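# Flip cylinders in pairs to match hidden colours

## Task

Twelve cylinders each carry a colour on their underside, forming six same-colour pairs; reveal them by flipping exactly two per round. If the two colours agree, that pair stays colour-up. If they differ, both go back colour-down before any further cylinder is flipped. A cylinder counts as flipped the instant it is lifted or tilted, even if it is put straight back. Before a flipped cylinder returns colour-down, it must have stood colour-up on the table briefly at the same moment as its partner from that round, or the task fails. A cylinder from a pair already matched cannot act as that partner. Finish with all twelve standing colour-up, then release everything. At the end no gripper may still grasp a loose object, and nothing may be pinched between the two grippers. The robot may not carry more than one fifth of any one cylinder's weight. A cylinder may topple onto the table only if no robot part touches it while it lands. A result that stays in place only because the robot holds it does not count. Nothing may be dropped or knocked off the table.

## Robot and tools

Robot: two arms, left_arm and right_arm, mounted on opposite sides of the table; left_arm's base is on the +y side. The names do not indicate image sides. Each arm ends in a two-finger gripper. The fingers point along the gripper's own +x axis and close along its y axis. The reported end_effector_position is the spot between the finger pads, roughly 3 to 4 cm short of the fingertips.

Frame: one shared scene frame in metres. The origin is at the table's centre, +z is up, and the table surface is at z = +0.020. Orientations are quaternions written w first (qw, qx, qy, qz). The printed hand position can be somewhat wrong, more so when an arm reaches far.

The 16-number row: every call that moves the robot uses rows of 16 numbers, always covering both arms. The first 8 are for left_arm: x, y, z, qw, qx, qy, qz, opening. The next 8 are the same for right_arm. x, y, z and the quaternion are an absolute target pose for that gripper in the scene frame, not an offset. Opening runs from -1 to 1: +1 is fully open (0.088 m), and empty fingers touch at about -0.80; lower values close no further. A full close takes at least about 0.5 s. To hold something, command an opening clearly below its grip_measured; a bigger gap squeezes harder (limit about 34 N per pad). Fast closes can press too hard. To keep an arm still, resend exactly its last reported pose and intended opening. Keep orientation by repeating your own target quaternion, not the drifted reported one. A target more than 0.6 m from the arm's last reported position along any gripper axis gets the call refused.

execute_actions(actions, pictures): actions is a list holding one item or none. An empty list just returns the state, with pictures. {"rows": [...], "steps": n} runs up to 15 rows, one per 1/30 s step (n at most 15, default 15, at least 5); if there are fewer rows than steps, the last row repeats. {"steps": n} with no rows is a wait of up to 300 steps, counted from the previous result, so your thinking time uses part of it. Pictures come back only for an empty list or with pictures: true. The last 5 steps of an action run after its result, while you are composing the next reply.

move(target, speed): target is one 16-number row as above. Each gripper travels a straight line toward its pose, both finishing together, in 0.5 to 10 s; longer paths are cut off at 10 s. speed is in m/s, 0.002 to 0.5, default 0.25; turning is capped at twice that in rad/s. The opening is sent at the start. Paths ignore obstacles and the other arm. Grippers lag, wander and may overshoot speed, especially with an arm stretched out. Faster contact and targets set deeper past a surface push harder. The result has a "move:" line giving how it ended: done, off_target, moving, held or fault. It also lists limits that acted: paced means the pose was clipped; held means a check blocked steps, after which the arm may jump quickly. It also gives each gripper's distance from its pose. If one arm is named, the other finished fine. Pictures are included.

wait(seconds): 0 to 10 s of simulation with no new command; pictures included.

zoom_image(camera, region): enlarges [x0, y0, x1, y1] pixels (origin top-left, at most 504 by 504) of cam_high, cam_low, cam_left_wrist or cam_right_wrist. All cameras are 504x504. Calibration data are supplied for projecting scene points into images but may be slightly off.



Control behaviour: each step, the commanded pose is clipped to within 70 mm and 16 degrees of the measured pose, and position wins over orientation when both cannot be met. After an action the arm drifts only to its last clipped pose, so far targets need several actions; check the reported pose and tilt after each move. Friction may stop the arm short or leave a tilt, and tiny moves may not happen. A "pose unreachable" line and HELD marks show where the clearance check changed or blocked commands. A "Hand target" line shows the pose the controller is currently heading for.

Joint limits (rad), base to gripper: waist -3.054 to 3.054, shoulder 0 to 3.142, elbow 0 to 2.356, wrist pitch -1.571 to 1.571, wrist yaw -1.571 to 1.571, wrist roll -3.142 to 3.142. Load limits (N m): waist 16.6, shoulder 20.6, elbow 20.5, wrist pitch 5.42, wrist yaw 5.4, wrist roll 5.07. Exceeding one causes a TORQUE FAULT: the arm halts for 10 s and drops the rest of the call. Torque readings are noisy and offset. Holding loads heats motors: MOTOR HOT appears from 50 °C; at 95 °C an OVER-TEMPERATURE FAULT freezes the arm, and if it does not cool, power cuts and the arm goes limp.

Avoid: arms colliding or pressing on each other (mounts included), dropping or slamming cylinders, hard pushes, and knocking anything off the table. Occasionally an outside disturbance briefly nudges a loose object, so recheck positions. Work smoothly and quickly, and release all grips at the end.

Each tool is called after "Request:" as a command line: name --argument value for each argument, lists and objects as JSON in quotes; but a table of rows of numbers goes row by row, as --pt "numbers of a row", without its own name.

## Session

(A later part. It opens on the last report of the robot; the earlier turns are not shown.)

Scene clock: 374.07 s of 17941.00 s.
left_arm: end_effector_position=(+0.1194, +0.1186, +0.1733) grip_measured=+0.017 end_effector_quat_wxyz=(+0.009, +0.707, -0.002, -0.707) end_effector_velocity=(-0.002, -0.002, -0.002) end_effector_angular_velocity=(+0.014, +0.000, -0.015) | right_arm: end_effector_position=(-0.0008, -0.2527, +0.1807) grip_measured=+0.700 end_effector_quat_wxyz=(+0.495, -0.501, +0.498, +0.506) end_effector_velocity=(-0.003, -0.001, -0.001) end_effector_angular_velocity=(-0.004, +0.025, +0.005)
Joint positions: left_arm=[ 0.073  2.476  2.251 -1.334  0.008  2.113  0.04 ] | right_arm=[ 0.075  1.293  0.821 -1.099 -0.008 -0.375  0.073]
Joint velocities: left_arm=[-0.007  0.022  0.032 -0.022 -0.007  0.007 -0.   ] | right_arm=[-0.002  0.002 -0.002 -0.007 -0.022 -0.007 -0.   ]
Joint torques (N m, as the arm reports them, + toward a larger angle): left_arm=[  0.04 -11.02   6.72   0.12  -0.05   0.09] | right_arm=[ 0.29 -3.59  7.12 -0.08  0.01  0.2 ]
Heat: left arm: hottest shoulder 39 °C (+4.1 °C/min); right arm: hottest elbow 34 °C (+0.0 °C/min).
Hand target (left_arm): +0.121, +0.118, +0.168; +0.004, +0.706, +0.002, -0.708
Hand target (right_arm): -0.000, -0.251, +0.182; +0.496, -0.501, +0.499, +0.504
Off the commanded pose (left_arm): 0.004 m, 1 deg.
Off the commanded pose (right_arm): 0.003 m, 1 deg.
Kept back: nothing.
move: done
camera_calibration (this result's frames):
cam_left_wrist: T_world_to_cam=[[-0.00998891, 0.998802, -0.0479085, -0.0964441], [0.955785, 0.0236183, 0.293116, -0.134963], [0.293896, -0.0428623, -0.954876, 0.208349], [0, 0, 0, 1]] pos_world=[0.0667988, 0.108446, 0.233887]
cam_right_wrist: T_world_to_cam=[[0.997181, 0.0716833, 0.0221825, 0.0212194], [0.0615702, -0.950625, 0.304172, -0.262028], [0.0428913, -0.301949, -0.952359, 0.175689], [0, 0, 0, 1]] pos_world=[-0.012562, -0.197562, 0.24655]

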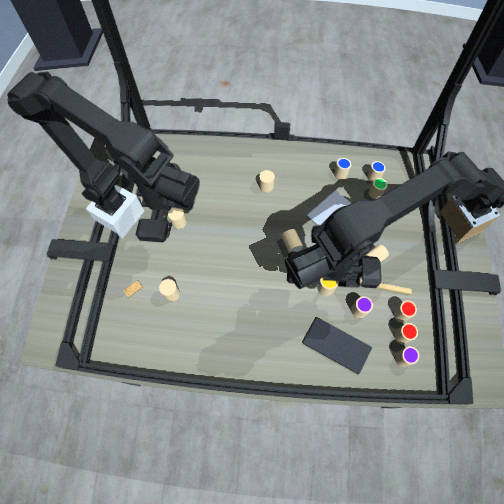

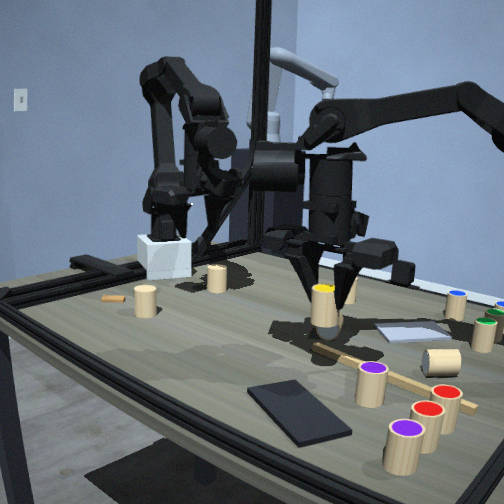

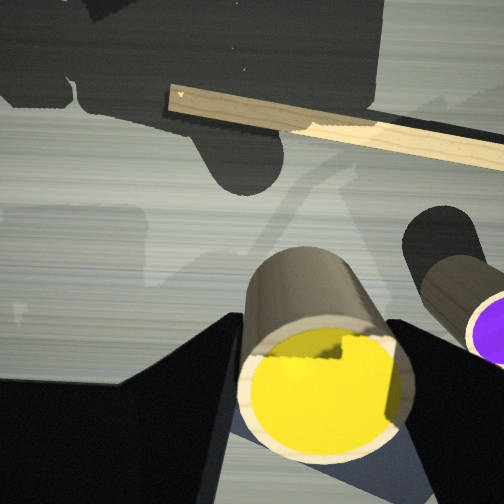

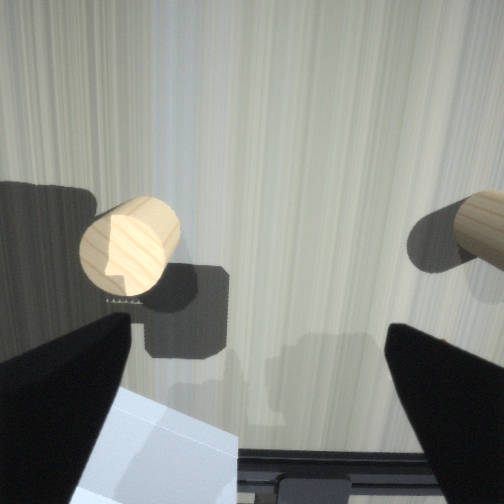

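Request:
move --target '[0.12,0.12,0.17,0,-0.707,0,0.707,-0.4,0.138,-0.241,0.16,0.5,-0.5,0.5,0.5,0.7]'

Request:
move --target '[0.12,0.12,0.075,0,-0.707,0,0.707,-0.4,0.138,-0.241,0.078,0.5,-0.5,0.5,0.5,0.7]' --speed 0.08

Request:
execute_actions --actions '[{"rows":[[0.12,0.12,0.075,0,-0.707,0,0.707,0.6,0.138,-0.241,0.078,0.5,-0.5,0.5,0.5,-0.4]],"steps":13}]'

Request:
move --target '[0.115,0.13,0.18,0,-0.707,0,0.707,0.6,0.138,-0.241,0.17,0.5,-0.5,0.5,0.5,-0.4]'

Request:
move --target '[-0.003,0.09,0.31,0.5,0.5,-0.5,-0.5,0.8,0,-0.05,0.298,0.707,0,0,0.707,-0.4]' --speed 0.4

Request:
move --target '[-0.003,0.014,0.31,0.5,0.5,-0.5,-0.5,0.8,0,-0.05,0.298,0.707,0,0,0.707,-0.4]' --speed 0.15

Request:
execute_actions --actions '[{"rows":[[-0.003,0.014,0.31,0.5,0.5,-0.5,-0.5,-0.4,0,-0.05,0.298,0.707,0,0,0.707,-0.4]],"steps":15}]'

Request:
execute_actions --actions '[{"rows":[[-0.003,0.014,0.31,0.5,0.5,-0.5,-0.5,-0.4,0,-0.05,0.298,0.707,0,0,0.707,0.8]],"steps":10}]'

Request:
move --target '[-0.003,0.06,0.31,0.5,0.5,-0.5,-0.5,-0.4,0,-0.11,0.3,0.707,0,0,0.707,0.8]'

Request:
move --target '[0.01,0.17,0.17,0,-0.707,0,0.707,-0.4,-0.063,-0.257,0.16,0.5,-0.5,0.5,0.5,0.7]' --speed 0.4

Scene clock: 376.67 s of 17941.00 s.
left_arm: end_effector_position=(+0.1198, +0.1195, +0.1726) grip_measured=+0.016 end_effector_quat_wxyz=(+0.004, +0.707, -0.002, -0.707) end_effector_velocity=(-0.003, +0.004, +0.000) end_effector_angular_velocity=(+0.023, +0.005, +0.005) | right_arm: end_effector_position=(+0.1344, -0.2424, +0.1603) grip_measured=+0.700 end_effector_quat_wxyz=(+0.500, -0.498, +0.502, +0.500) end_effector_velocity=(-0.001, -0.003, +0.001) end_effector_angular_velocity=(-0.006, +0.017, -0.000)
Joint positions: left_arm=[ 0.073  2.479  2.255 -1.339  0.003  2.12   0.04 ] | right_arm=[-0.378  1.656  1.061 -0.979 -0.002 -0.812  0.073]
Joint velocities: left_arm=[-0.002 -0.002 -0.002 -0.022 -0.007 -0.007  0.   ] | right_arm=[-0.007  0.002  0.007 -0.022 -0.007 -0.007 -0.   ]
Joint torques (N m, as the arm reports them, + toward a larger angle): left_arm=[  0.09 -12.51   5.87   0.08  -0.07   0.11] | right_arm=[-0.27 -6.2   6.84  0.24 -0.15 -0.21]
Heat: left arm: hottest shoulder 40 °C (+4.0 °C/min); right arm: hottest elbow 34 °C (+0.0 °C/min).
Hand target (left_arm): +0.120, +0.120, +0.170; -0.000, +0.707, -0.000, -0.707
Hand target (right_arm): +0.137, -0.241, +0.160; +0.499, -0.498, +0.501, +0.501
Off the commanded pose (left_arm): 0.003 m, 0 deg.
Off the commanded pose (right_arm): 0.004 m, 0 deg.
Kept back: nothing.
move: done
camera_calibration (this result's frames):
cam_left_wrist: T_world_to_cam=[[-0.00273014, 0.999165, -0.0407735, -0.0995239], [0.955483, 0.0146361, 0.294684, -0.134261], [0.295034, -0.0381538, -0.954725, 0.206965], [0, 0, 0, 1]] pos_world=[0.0669503, 0.109302, 0.233102]
cam_right_wrist: T_world_to_cam=[[0.998117, 0.0553934, 0.0263594, -0.118613], [0.0446451, -0.950611, 0.307158, -0.252584], [0.0420721, -0.305403, -0.951293, 0.152703], [0, 0, 0, 1]] pos_world=[0.123242, -0.186903, 0.225975]

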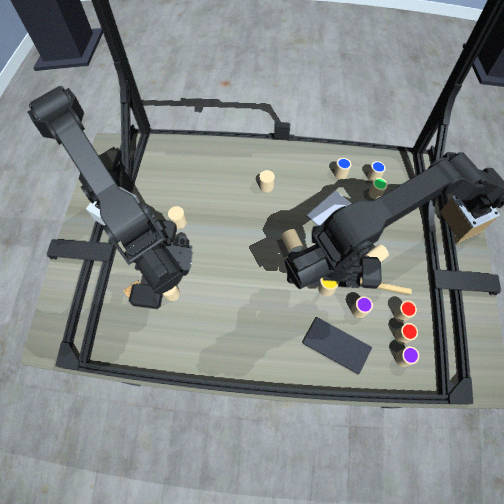

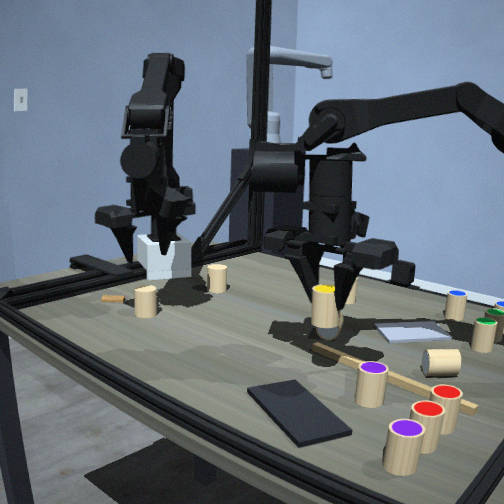

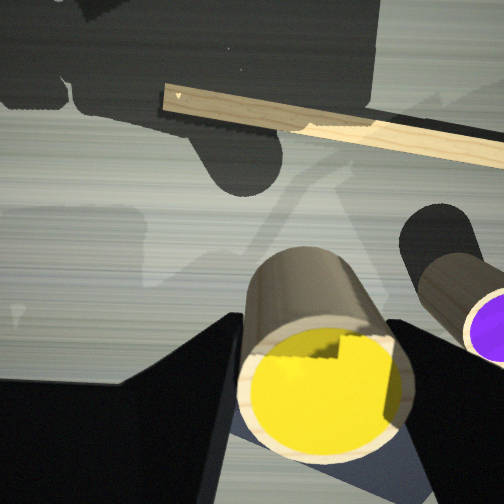

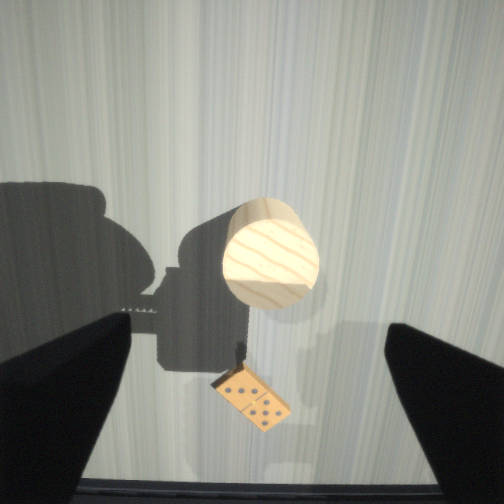

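Scene clock: 378.30 s of 17941.00 s.
left_arm: end_effector_position=(+0.1228, +0.1147, +0.0902) grip_measured=+0.016 end_effector_quat_wxyz=(+0.011, +0.712, -0.009, -0.702) end_effector_velocity=(+0.001, -0.001, +0.001) end_effector_angular_velocity=(-0.002, -0.010, +0.005) | right_arm: end_effector_position=(+0.1394, -0.2382, +0.0834) grip_measured=+0.700 end_effector_quat_wxyz=(+0.507, -0.499, +0.495, +0.500) end_effector_velocity=(-0.000, +0.000, -0.002) end_effector_angular_velocity=(+0.004, +0.007, +0.005)
Joint positions: left_arm=[ 0.073  2.537  2.031 -1.032  0.003  2.12   0.04 ] | right_arm=[-0.38   1.816  0.902 -0.639 -0.002 -0.813  0.073]
Joint velocities: left_arm=[-0.002 -0.002 -0.002  0.007 -0.007 -0.007 -0.   ] | right_arm=[-0.002  0.007 -0.002  0.007 -0.007 -0.007 -0.   ]
Joint torques (N m, as the arm reports them, + toward a larger angle): left_arm=[  0.19 -10.58   3.91   0.63  -0.04   0.07] | right_arm=[-0.32 -6.59  3.52  0.3  -0.03 -0.22]
Heat: left arm: hottest shoulder 40 °C (+4.0 °C/min); right arm: hottest elbow 34 °C (+0.0 °C/min).
Hand target (left_arm): +0.120, +0.120, +0.075; -0.000, +0.707, +0.000, -0.707
Hand target (right_arm): +0.137, -0.242, +0.078; +0.500, -0.500, +0.500, +0.500
Off the commanded pose (left_arm): 0.016 m, 2 deg.
Off the commanded pose (right_arm): 0.006 m, 1 deg.
Kept back: nothing.
move: off_target (left_arm)
camera_calibration (this result's frames):
cam_left_wrist: T_world_to_cam=[[-0.00202913, 0.998054, -0.06233, -0.0960499], [0.951345, 0.0211319, 0.307402, -0.114194], [0.308121, -0.0586735, -0.949536, 0.127426], [0, 0, 0, 1]] pos_world=[0.0691803, 0.105753, 0.150113]
cam_right_wrist: T_world_to_cam=[[0.997605, 0.0553125, 0.0415316, -0.123024], [0.040659, -0.954686, 0.294823, -0.224514], [0.0559571, -0.292428, -0.954649, 0.0820595], [0, 0, 0, 1]] pos_world=[0.127266, -0.183539, 0.149639]

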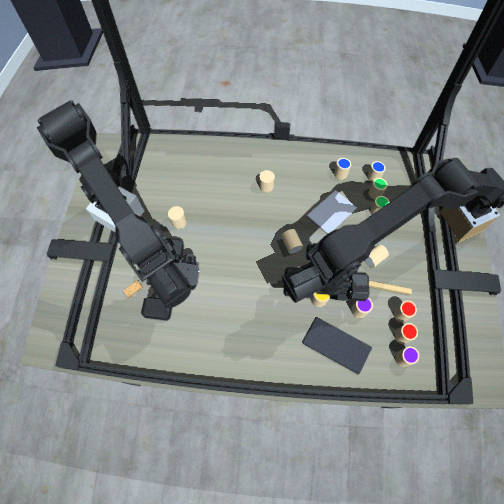

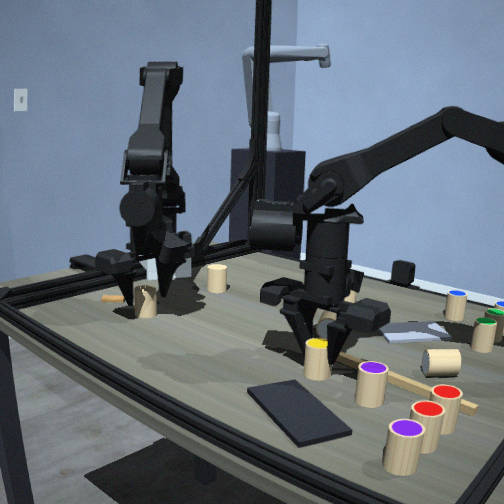

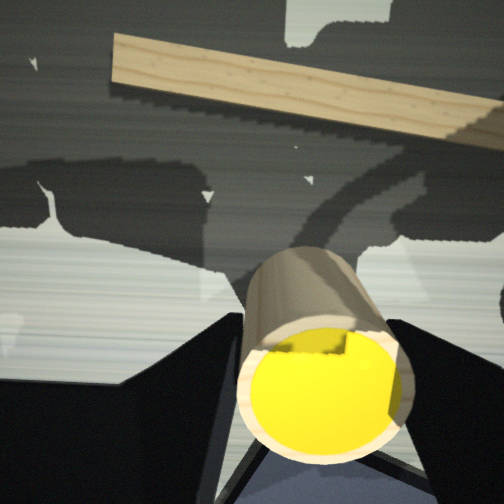

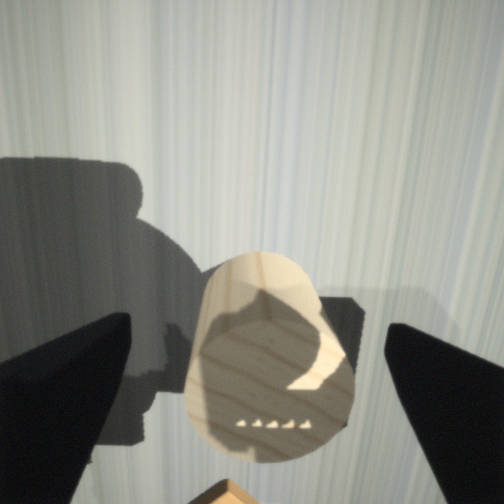

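Scene clock: 378.57 s of 17941.00 s.
left_arm: end_effector_position=(+0.1228, +0.1147, +0.0873) grip_measured=+0.513 end_effector_quat_wxyz=(+0.011, +0.712, -0.009, -0.702) end_effector_velocity=(-0.007, +0.011, -0.017) end_effector_angular_velocity=(+0.060, +0.029, +0.005) | right_arm: end_effector_position=(+0.1398, -0.2384, +0.0823) grip_measured=+0.021 end_effector_quat_wxyz=(+0.506, -0.500, +0.495, +0.499) end_effector_velocity=(-0.001, -0.003, -0.001) end_effector_angular_velocity=(-0.014, +0.004, +0.019)
Joint positions: left_arm=[ 0.073  2.542  2.029 -1.027  0.003  2.12   0.064] | right_arm=[-0.38   1.82   0.902 -0.636  0.    -0.814  0.04 ]
Joint velocities: left_arm=[-0.002  0.027 -0.017 -0.022 -0.007 -0.007  0.049] | right_arm=[-0.002  0.002 -0.002 -0.007  0.007 -0.022  0.   ]
Joint torques (N m, as the arm reports them, + toward a larger angle): left_arm=[  0.06 -11.25   4.23   0.39  -0.1    0.11] | right_arm=[-0.28 -6.57  3.96  0.16 -0.1  -0.18]
Heat: left arm: hottest shoulder 40 °C (+4.0 °C/min); right arm: hottest elbow 34 °C (+0.0 °C/min).
Steps of this call (steps 1 to 8: the first 8 steps of this action). Readings (end_effector_position):
1: left_arm (+0.1229, +0.1146, +0.0902) | right_arm (+0.1393, -0.2382, +0.0832)
2: left_arm (+0.1229, +0.1146, +0.0902) | right_arm (+0.1394, -0.2382, +0.0830)
4: left_arm (+0.1233, +0.1139, +0.0900) | right_arm (+0.1393, -0.2383, +0.0826)
8: the state above

Scene clock: 380.00 s of 17941.00 s.
left_arm: end_effector_position=(+0.1129, +0.1308, +0.1760) grip_measured=+0.600 end_effector_quat_wxyz=(-0.002, +0.705, +0.003, -0.710) end_effector_velocity=(-0.004, +0.006, +0.002) end_effector_angular_velocity=(+0.031, +0.010, +0.019) | right_arm: end_effector_position=(+0.1365, -0.2415, +0.1647) grip_measured=+0.022 end_effector_quat_wxyz=(+0.495, -0.499, +0.506, +0.500) end_effector_velocity=(-0.002, -0.001, +0.002) end_effector_angular_velocity=(-0.003, +0.014, +0.005)
Joint positions: left_arm=[ 0.073  2.422  2.166 -1.323  0.003  2.122  0.068] | right_arm=[-0.38   1.668  1.093 -1.011  0.    -0.814  0.04 ]
Joint velocities: left_arm=[-0.002 -0.002  0.002 -0.037 -0.007 -0.022 -0.   ] | right_arm=[-0.002 -0.002  0.007 -0.022 -0.007 -0.007 -0.   ]
Joint torques (N m, as the arm reports them, + toward a larger angle): left_arm=[  0.25 -13.48   6.41   0.11  -0.05   0.07] | right_arm=[-0.27 -8.91  6.79 -0.14 -0.1  -0.19]
Heat: left arm: hottest shoulder 41 °C (+5.0 °C/min); right arm: hottest elbow 34 °C (+0.0 °C/min).
Hand target (left_arm): +0.115, +0.130, +0.180; +0.000, +0.707, -0.000, -0.707
Hand target (right_arm): +0.139, -0.240, +0.170; +0.500, -0.500, +0.500, +0.500
Off your previous action's commanded pose (left_arm): 0.013 m, 2 deg at its last step (step 5 of this call).
Off your previous action's commanded pose (right_arm): 0.005 m, 1 deg at its last step (step 5 of this call).
Off the commanded pose (left_arm): 0.005 m, 1 deg.
Off the commanded pose (right_arm): 0.006 m, 1 deg.
Kept back: nothing.
move: done
camera_calibration (this result's frames):
cam_left_wrist: T_world_to_cam=[[-0.00110259, 0.999645, -0.0266105, -0.113349], [0.957915, 0.00869437, 0.286921, -0.12701], [0.28705, -0.0251742, -0.957585, 0.212359], [0, 0, 0, 1]] pos_world=[0.0605817, 0.119759, 0.236777]
cam_right_wrist: T_world_to_cam=[[0.998242, 0.0564046, 0.0181892, -0.119273], [0.0477619, -0.947369, 0.316562, -0.254356], [0.0350874, -0.315136, -0.948398, 0.155153], [0, 0, 0, 1]] pos_world=[0.125768, -0.185347, 0.229835]

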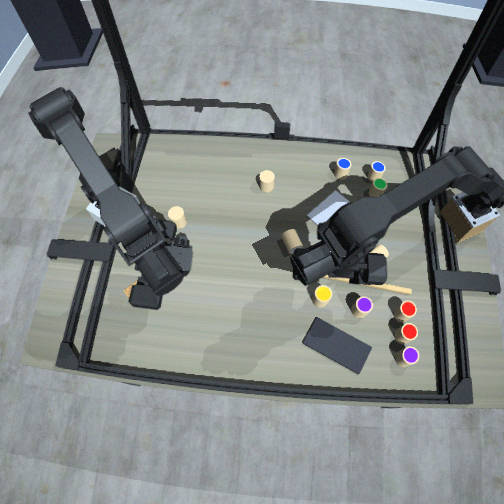

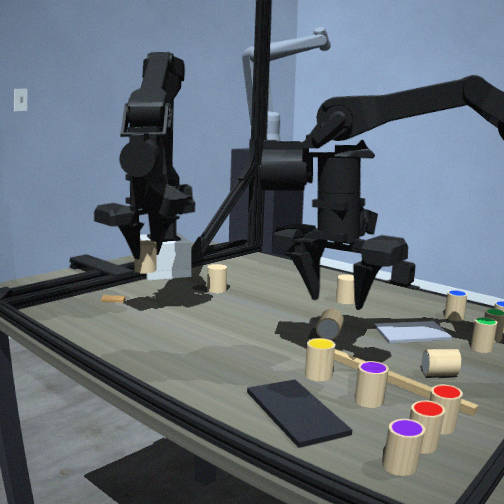

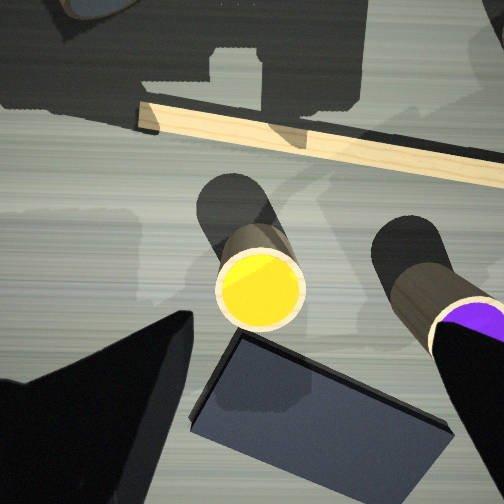

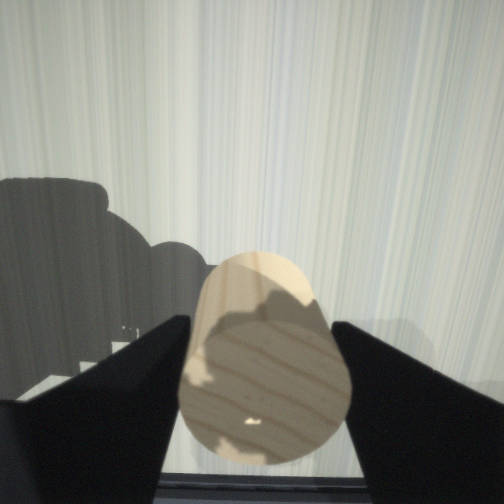

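Scene clock: 382.67 s of 17941.00 s.
left_arm: end_effector_position=(-0.0028, +0.0913, +0.3229) grip_measured=+0.800 end_effector_quat_wxyz=(+0.498, +0.498, -0.511, -0.493) end_effector_velocity=(-0.005, +0.000, +0.003) end_effector_angular_velocity=(-0.015, +0.000, -0.015) | right_arm: end_effector_position=(+0.0019, -0.0489, +0.3026) grip_measured=+0.022 end_effector_quat_wxyz=(+0.711, -0.004, -0.011, +0.703) end_effector_velocity=(-0.002, +0.000, +0.001) end_effector_angular_velocity=(+0.012, -0.011, +0.010)
Joint positions: left_arm=[-0.052  1.722  0.76   0.981  0.436  1.58   0.078] | right_arm=[ 0.153  1.437  0.488  0.96  -0.274 -0.017  0.04 ]
Joint velocities: left_arm=[-0.007 -0.002 -0.007  0.022  0.007 -0.007  0.   ] | right_arm=[ 0.002  0.007 -0.002  0.022 -0.007 -0.007 -0.   ]
Joint torques (N m, as the arm reports them, + toward a larger angle): left_arm=[-0.25 -6.41  4.26  1.77 -0.1  -0.2 ] | right_arm=[ 0.23 -5.2   4.93  1.61  0.04  0.19]
Heat: left arm: hottest shoulder 41 °C (+5.0 °C/min); right arm: hottest elbow 34 °C (+0.0 °C/min).
Hand target (left_arm): -0.004, +0.092, +0.312; +0.496, +0.500, -0.502, -0.502
Hand target (right_arm): +0.001, -0.049, +0.297; +0.711, -0.004, -0.004, +0.704
Off the commanded pose (left_arm): 0.013 m, 2 deg.
Off the commanded pose (right_arm): 0.005 m, 1 deg.
Kept back: nothing.
move: off_target (left_arm)
camera_calibration (this result's frames):
cam_left_wrist: T_world_to_cam=[[0.0172793, -0.0512236, -0.998538, 0.339701], [0.958419, 0.285357, 0.00194671, 0.00882705], [0.28484, -0.957052, 0.0540245, 0.143627], [0, 0, 0, 1]] pos_world=[-0.0552406, 0.152341, 0.331428]
cam_right_wrist: T_world_to_cam=[[0.996121, -0.0406258, 0.0780504, -0.0212086], [0.0624912, -0.297833, -0.95257, 0.306644], [0.0619449, 0.953753, -0.294139, 0.215419], [0, 0, 0, 1]] pos_world=[-0.0113803, -0.114989, 0.357119]

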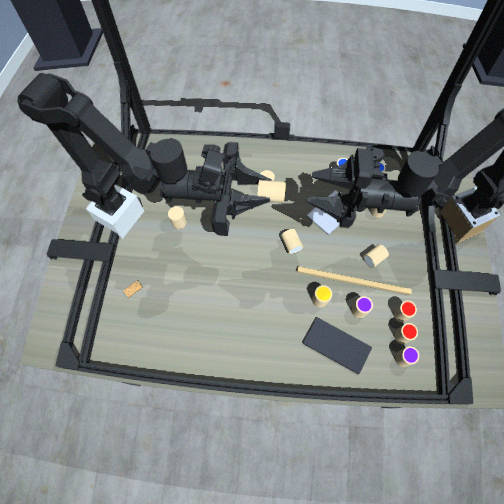

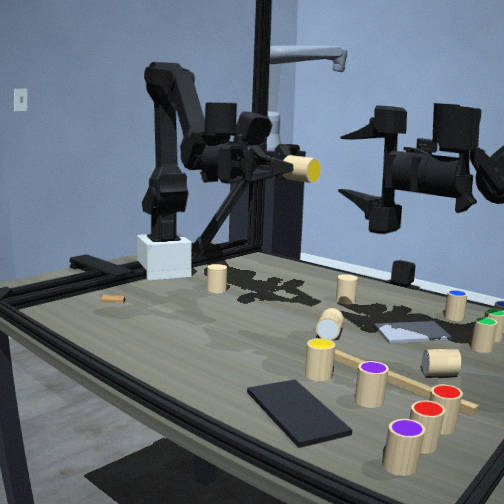

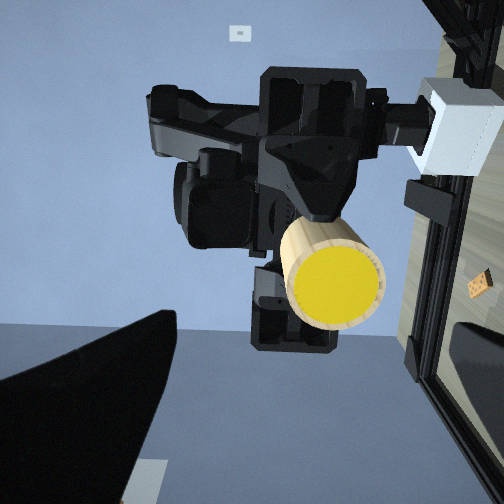

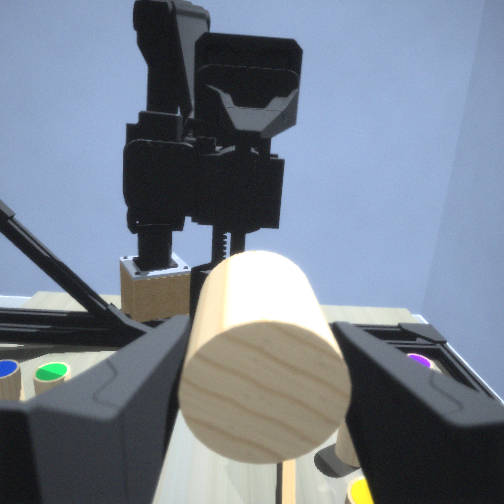

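Scene clock: 383.73 s of 17941.00 s.
left_arm: end_effector_position=(-0.0033, +0.0178, +0.3137) grip_measured=+0.800 end_effector_quat_wxyz=(+0.500, +0.499, -0.503, -0.497) end_effector_velocity=(+0.002, -0.001, -0.005) end_effector_angular_velocity=(+0.021, +0.015, +0.019) | right_arm: end_effector_position=(+0.0009, -0.0489, +0.3025) grip_measured=+0.022 end_effector_quat_wxyz=(+0.708, +0.001, -0.007, +0.706) end_effector_velocity=(+0.002, -0.001, -0.003) end_effector_angular_velocity=(-0.012, +0.011, +0.000)
Joint positions: left_arm=[-0.135  1.956  1.043  0.92   0.344  1.573  0.078] | right_arm=[ 0.153  1.438  0.488  0.961 -0.281 -0.006  0.04 ]
Joint velocities: left_arm=[-0.002  0.002  0.002 -0.022 -0.022 -0.007 -0.   ] | right_arm=[-0.007  0.002 -0.002 -0.007 -0.007  0.007 -0.   ]
Joint torques (N m, as the arm reports them, + toward a larger angle): left_arm=[-0.19 -8.31  6.48  1.47 -0.06 -0.13] | right_arm=[ 0.03 -5.82  4.96  1.45 -0.13  0.2 ]
Heat: left arm: hottest shoulder 41 °C (+5.0 °C/min); right arm: hottest elbow 34 °C (+0.0 °C/min).
Hand target (left_arm): -0.003, +0.014, +0.310; +0.500, +0.500, -0.500, -0.500
Hand target (right_arm): +0.000, -0.050, +0.298; +0.707, -0.000, -0.000, +0.707
Off the commanded pose (left_arm): 0.005 m, 0 deg.
Off the commanded pose (right_arm): 0.005 m, 1 deg.
Kept back: nothing.
move: done
camera_calibration (this result's frames):
cam_left_wrist: T_world_to_cam=[[0.0050593, -0.0402843, -0.999175, 0.326767], [0.955986, 0.293329, -0.00698568, 0.0329336], [0.293368, -0.955162, 0.0399952, 0.0783461], [0, 0, 0, 1]] pos_world=[-0.0561215, 0.0783364, 0.323594]
cam_right_wrist: T_world_to_cam=[[0.997204, -0.0336693, 0.0667131, -0.0164147], [0.0537319, -0.297375, -0.953248, 0.306896], [0.051934, 0.954167, -0.294735, 0.215633], [0, 0, 0, 1]] pos_world=[-0.01132, -0.115039, 0.357198]

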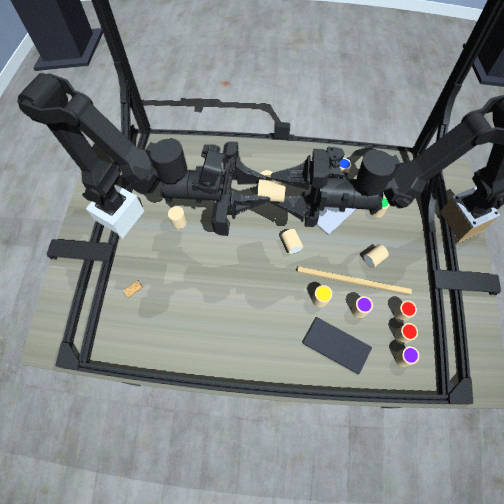

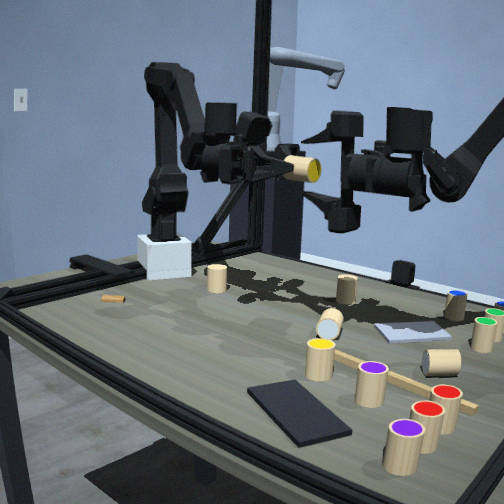

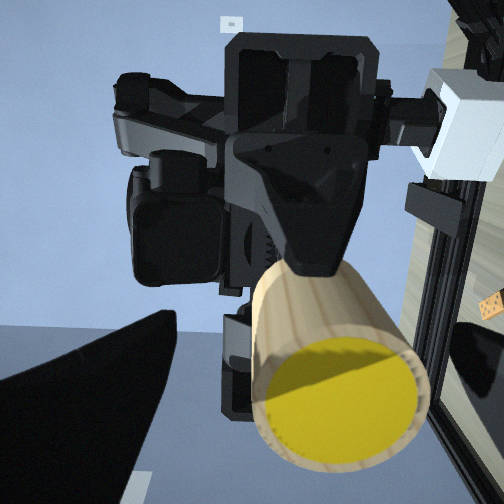

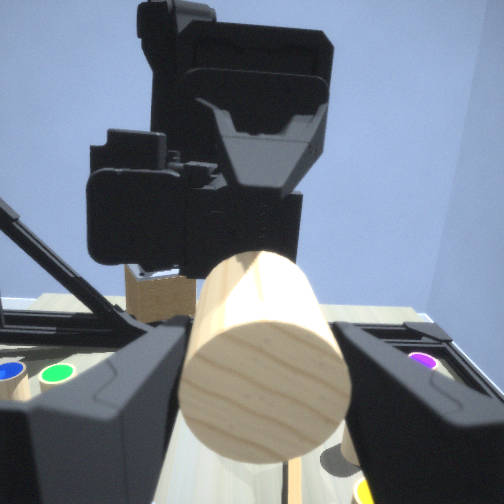

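Scene clock: 384.07 s of 17941.00 s.
left_arm: end_effector_position=(-0.0031, +0.0174, +0.3126) grip_measured=+0.020 end_effector_quat_wxyz=(+0.500, +0.500, -0.502, -0.498) end_effector_velocity=(+0.002, -0.000, -0.002) end_effector_angular_velocity=(+0.016, +0.013, +0.020) | right_arm: end_effector_position=(+0.0009, -0.0489, +0.3029) grip_measured=+0.022 end_effector_quat_wxyz=(+0.708, +0.002, -0.007, +0.706) end_effector_velocity=(-0.000, -0.001, +0.001) end_effector_angular_velocity=(+0.007, -0.009, +0.005)
Joint positions: left_arm=[-0.135  1.958  1.045  0.917  0.344  1.572  0.04 ] | right_arm=[ 0.153  1.438  0.487  0.963 -0.281 -0.005  0.04 ]
Joint velocities: left_arm=[-0.002 -0.002  0.002 -0.022 -0.022 -0.007 -0.   ] | right_arm=[-0.002 -0.002 -0.002  0.007 -0.007 -0.007  0.   ]
Joint torques (N m, as the arm reports them, + toward a larger angle): left_arm=[-0.31 -8.65  6.82  1.63 -0.08 -0.1 ] | right_arm=[ 0.05 -5.85  4.95  1.27 -0.12  0.17]
Heat: left arm: hottest shoulder 41 °C (+5.1 °C/min); right arm: hottest elbow 34 °C (+0.0 °C/min).
Steps of this call (steps 1 to 10: the first 10 steps of this action). Readings (end_effector_position):
1: left_arm (-0.0033, +0.0177, +0.3136) | right_arm (+0.0009, -0.0489, +0.3025)
2: left_arm (-0.0033, +0.0176, +0.3137) | right_arm (+0.0009, -0.0489, +0.3024)
4: left_arm (-0.0032, +0.0176, +0.3136) | right_arm (+0.0009, -0.0489, +0.3024)
8: left_arm (-0.0031, +0.0174, +0.3127) | right_arm (+0.0009, -0.0489, +0.3029)
10: the state above

Scene clock: 384.40 s of 17941.00 s.
left_arm: end_effector_position=(-0.0031, +0.0173, +0.3124) grip_measured=+0.020 end_effector_quat_wxyz=(+0.500, +0.500, -0.501, -0.499) end_effector_velocity=(-0.000, +0.001, +0.001) end_effector_angular_velocity=(+0.002, +0.008, +0.005) | right_arm: end_effector_position=(+0.0008, -0.0489, +0.3029) grip_measured=+0.193 end_effector_quat_wxyz=(+0.708, +0.002, -0.007, +0.706) end_effector_velocity=(-0.004, -0.000, -0.002) end_effector_angular_velocity=(-0.007, -0.006, +0.024)
Joint positions: left_arm=[-0.135  1.958  1.045  0.917  0.344  1.572  0.04 ] | right_arm=[ 0.153  1.438  0.487  0.963 -0.281 -0.005  0.048]
Joint velocities: left_arm=[-0.002 -0.007 -0.002 -0.007 -0.007 -0.007 -0.   ] | right_arm=[ 0.002 -0.002 -0.002 -0.007 -0.022 -0.007  0.162]
Joint torques (N m, as the arm reports them, + toward a larger angle): left_arm=[-0.15 -8.68  6.78  1.57 -0.09 -0.09] | right_arm=[ 0.02 -5.85  4.97  1.27 -0.12  0.17]
Heat: left arm: hottest shoulder 41 °C (+5.1 °C/min); right arm: hottest elbow 34 °C (+0.0 °C/min).
Off your previous action's commanded pose (left_arm): 0.004 m, 0 deg at its last step (step 5 of this call).
Off your previous action's commanded pose (right_arm): 0.005 m, 1 deg at its last step (step 5 of this call).
Steps of this call (steps 1 to 5: the last 5 steps of your previous action; steps 6 to 10: the first 5 steps of this action). Readings (end_effector_position):
6: left_arm (-0.0031, +0.0174, +0.3126) | right_arm (+0.0009, -0.0489, +0.3029)
7: left_arm (-0.0031, +0.0174, +0.3126) | right_arm (+0.0009, -0.0489, +0.3029)
9: left_arm (-0.0031, +0.0173, +0.3124) | right_arm (+0.0008, -0.0489, +0.3029)
10: the state above

Scene clock: 385.93 s of 17941.00 s.
left_arm: end_effector_position=(-0.0026, +0.0564, +0.3076) grip_measured=+0.018 end_effector_quat_wxyz=(+0.499, +0.501, -0.498, -0.501) end_effector_velocity=(+0.001, +0.002, +0.004) end_effector_angular_velocity=(-0.011, +0.017, +0.010) | right_arm: end_effector_position=(+0.0003, -0.1072, +0.3036) grip_measured=+0.800 end_effector_quat_wxyz=(+0.707, +0.000, -0.006, +0.707) end_effector_velocity=(-0.002, -0.004, -0.009) end_effector_angular_velocity=(-0.039, +0.007, +0.015)
Joint positions: left_arm=[-0.096  1.853  0.877  0.97   0.383  1.572  0.04 ] | right_arm=[ 0.066  1.153  0.312  0.85  -0.37  -0.004  0.078]
Joint velocities: left_arm=[ 0.002 -0.012 -0.007  0.007 -0.007 -0.022 -0.   ] | right_arm=[-0.007 -0.022 -0.012 -0.051 -0.022 -0.007 -0.   ]
Joint torques (N m, as the arm reports them, + toward a larger angle): left_arm=[  0.45 -10.91   4.48   1.82   0.09  -0.07] | right_arm=[-0.38 -4.98  5.14  1.14 -0.13  0.18]
Heat: left arm: hottest shoulder 41 °C (+5.0 °C/min); right arm: hottest elbow 34 °C (+0.0 °C/min).
Hand target (left_arm): -0.003, +0.060, +0.310; +0.500, +0.500, -0.500, -0.500
Hand target (right_arm): +0.000, -0.110, +0.300; +0.707, +0.000, -0.000, +0.707
Off your previous action's commanded pose (left_arm): 0.004 m, 0 deg at its last step (step 5 of this call).
Off your previous action's commanded pose (right_arm): 0.005 m, 1 deg at its last step (step 5 of this call).
Off the commanded pose (left_arm): 0.004 m, 0 deg.
Off the commanded pose (right_arm): 0.005 m, 1 deg.
Kept back: nothing.
move: done
camera_calibration (this result's frames):
cam_left_wrist: T_world_to_cam=[[-0.000249175, -0.0281555, -0.999604, 0.321638], [0.955721, 0.294151, -0.0085235, 0.0213467], [0.294274, -0.955344, 0.0268355, 0.119324], [0, 0, 0, 1]] pos_world=[-0.0554353, 0.116772, 0.318491]
cam_right_wrist: T_world_to_cam=[[0.997391, -0.0301211, 0.0655976, -0.0171331], [0.0536397, -0.298836, -0.952796, 0.29036], [0.0483022, 0.953829, -0.296441, 0.272142], [0, 0, 0, 1]] pos_world=[-0.0116315, -0.173323, 0.358452]

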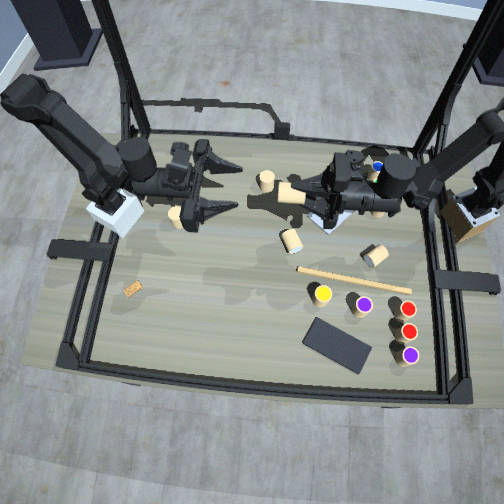

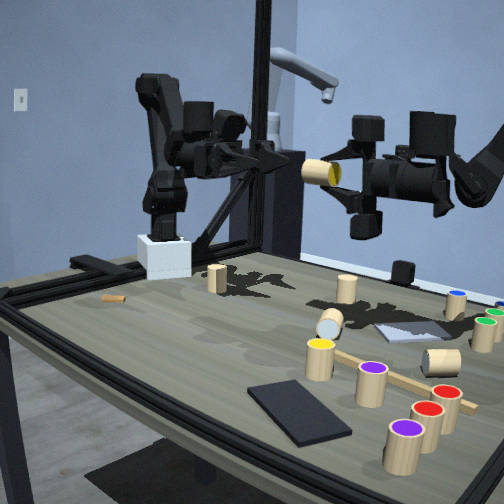

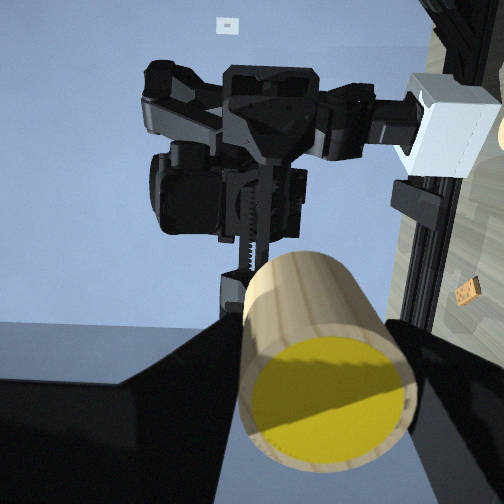

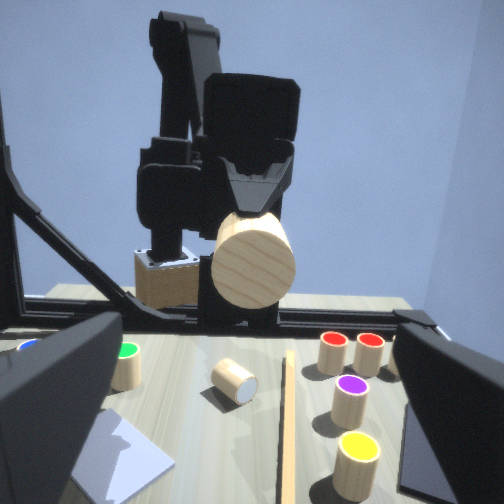

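Scene clock: 388.47 s of 17941.00 s.
left_arm: end_effector_position=(+0.0105, +0.1700, +0.1710) grip_measured=+0.015 end_effector_quat_wxyz=(+0.008, +0.705, -0.001, -0.709) end_effector_velocity=(+0.003, +0.003, +0.000) end_effector_angular_velocity=(+0.024, -0.014, +0.010) | right_arm: end_effector_position=(-0.0626, -0.2600, +0.1604) grip_measured=+0.700 end_effector_quat_wxyz=(+0.496, -0.501, +0.498, +0.505) end_effector_velocity=(+0.001, -0.001, -0.001) end_effector_angular_velocity=(-0.017, -0.007, +0.005)
Joint positions: left_arm=[-0.096  2.055  1.537 -1.044  0.01   1.944  0.04 ] | right_arm=[ 0.401  1.231  0.696 -1.034 -0.006 -0.048  0.073]
Joint velocities: left_arm=[ 0.002  0.007  0.012 -0.022 -0.022 -0.007 -0.   ] | right_arm=[-0.002  0.012  0.002 -0.007  0.007 -0.007 -0.   ]
Joint torques (N m, as the arm reports them, + toward a larger angle): left_arm=[-0.45 -8.4   6.56  0.23 -0.13 -0.04] | right_arm=[ 0.25 -3.16  7.   -0.08  0.03  0.17]
Heat: left arm: hottest shoulder 41 °C (+5.0 °C/min); right arm: hottest elbow 34 °C (+0.0 °C/min).
Hand target (left_arm): +0.011, +0.168, +0.168; +0.004, +0.705, +0.002, -0.709
Hand target (right_arm): -0.063, -0.259, +0.161; +0.496, -0.502, +0.498, +0.503
Off the commanded pose (left_arm): 0.001 m, 1 deg.
Off the commanded pose (right_arm): 0.003 m, 1 deg.
Kept back: nothing.
move: done
camera_calibration (this result's frames):
cam_left_wrist: T_world_to_cam=[[-0.00982264, 0.998917, -0.0454755, -0.149372], [0.957359, 0.0225261, 0.288022, -0.0303763], [0.288734, -0.0407072, -0.956543, 0.240348], [0, 0, 0, 1]] pos_world=[-0.041783, 0.159678, 0.23186]
cam_right_wrist: T_world_to_cam=[[0.997152, 0.0713291, 0.0244835, 0.0833304], [0.0604922, -0.95039, 0.305122, -0.25915], [0.045033, -0.302772, -0.951998, 0.156674], [0, 0, 0, 1]] pos_world=[-0.074472, -0.204801, 0.226186]

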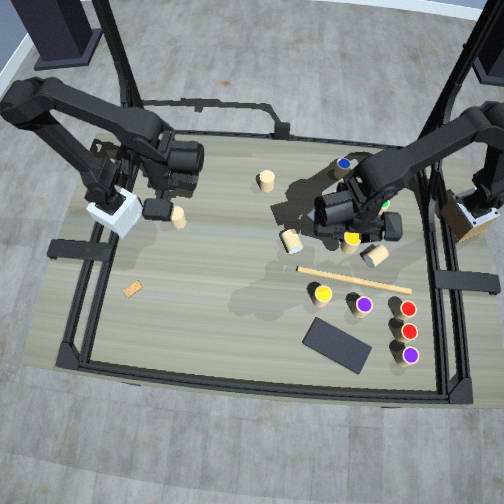

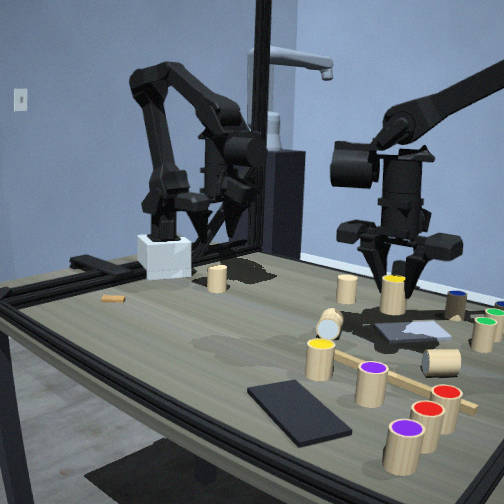

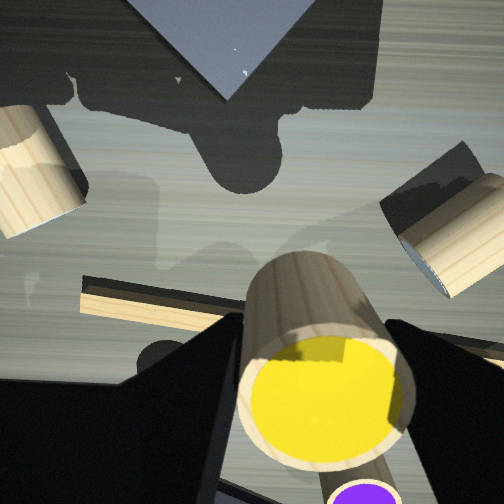

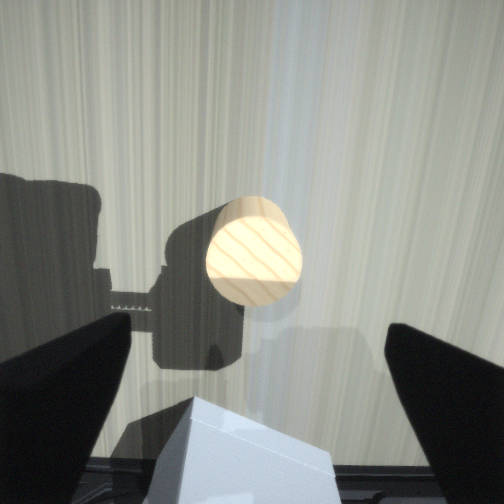

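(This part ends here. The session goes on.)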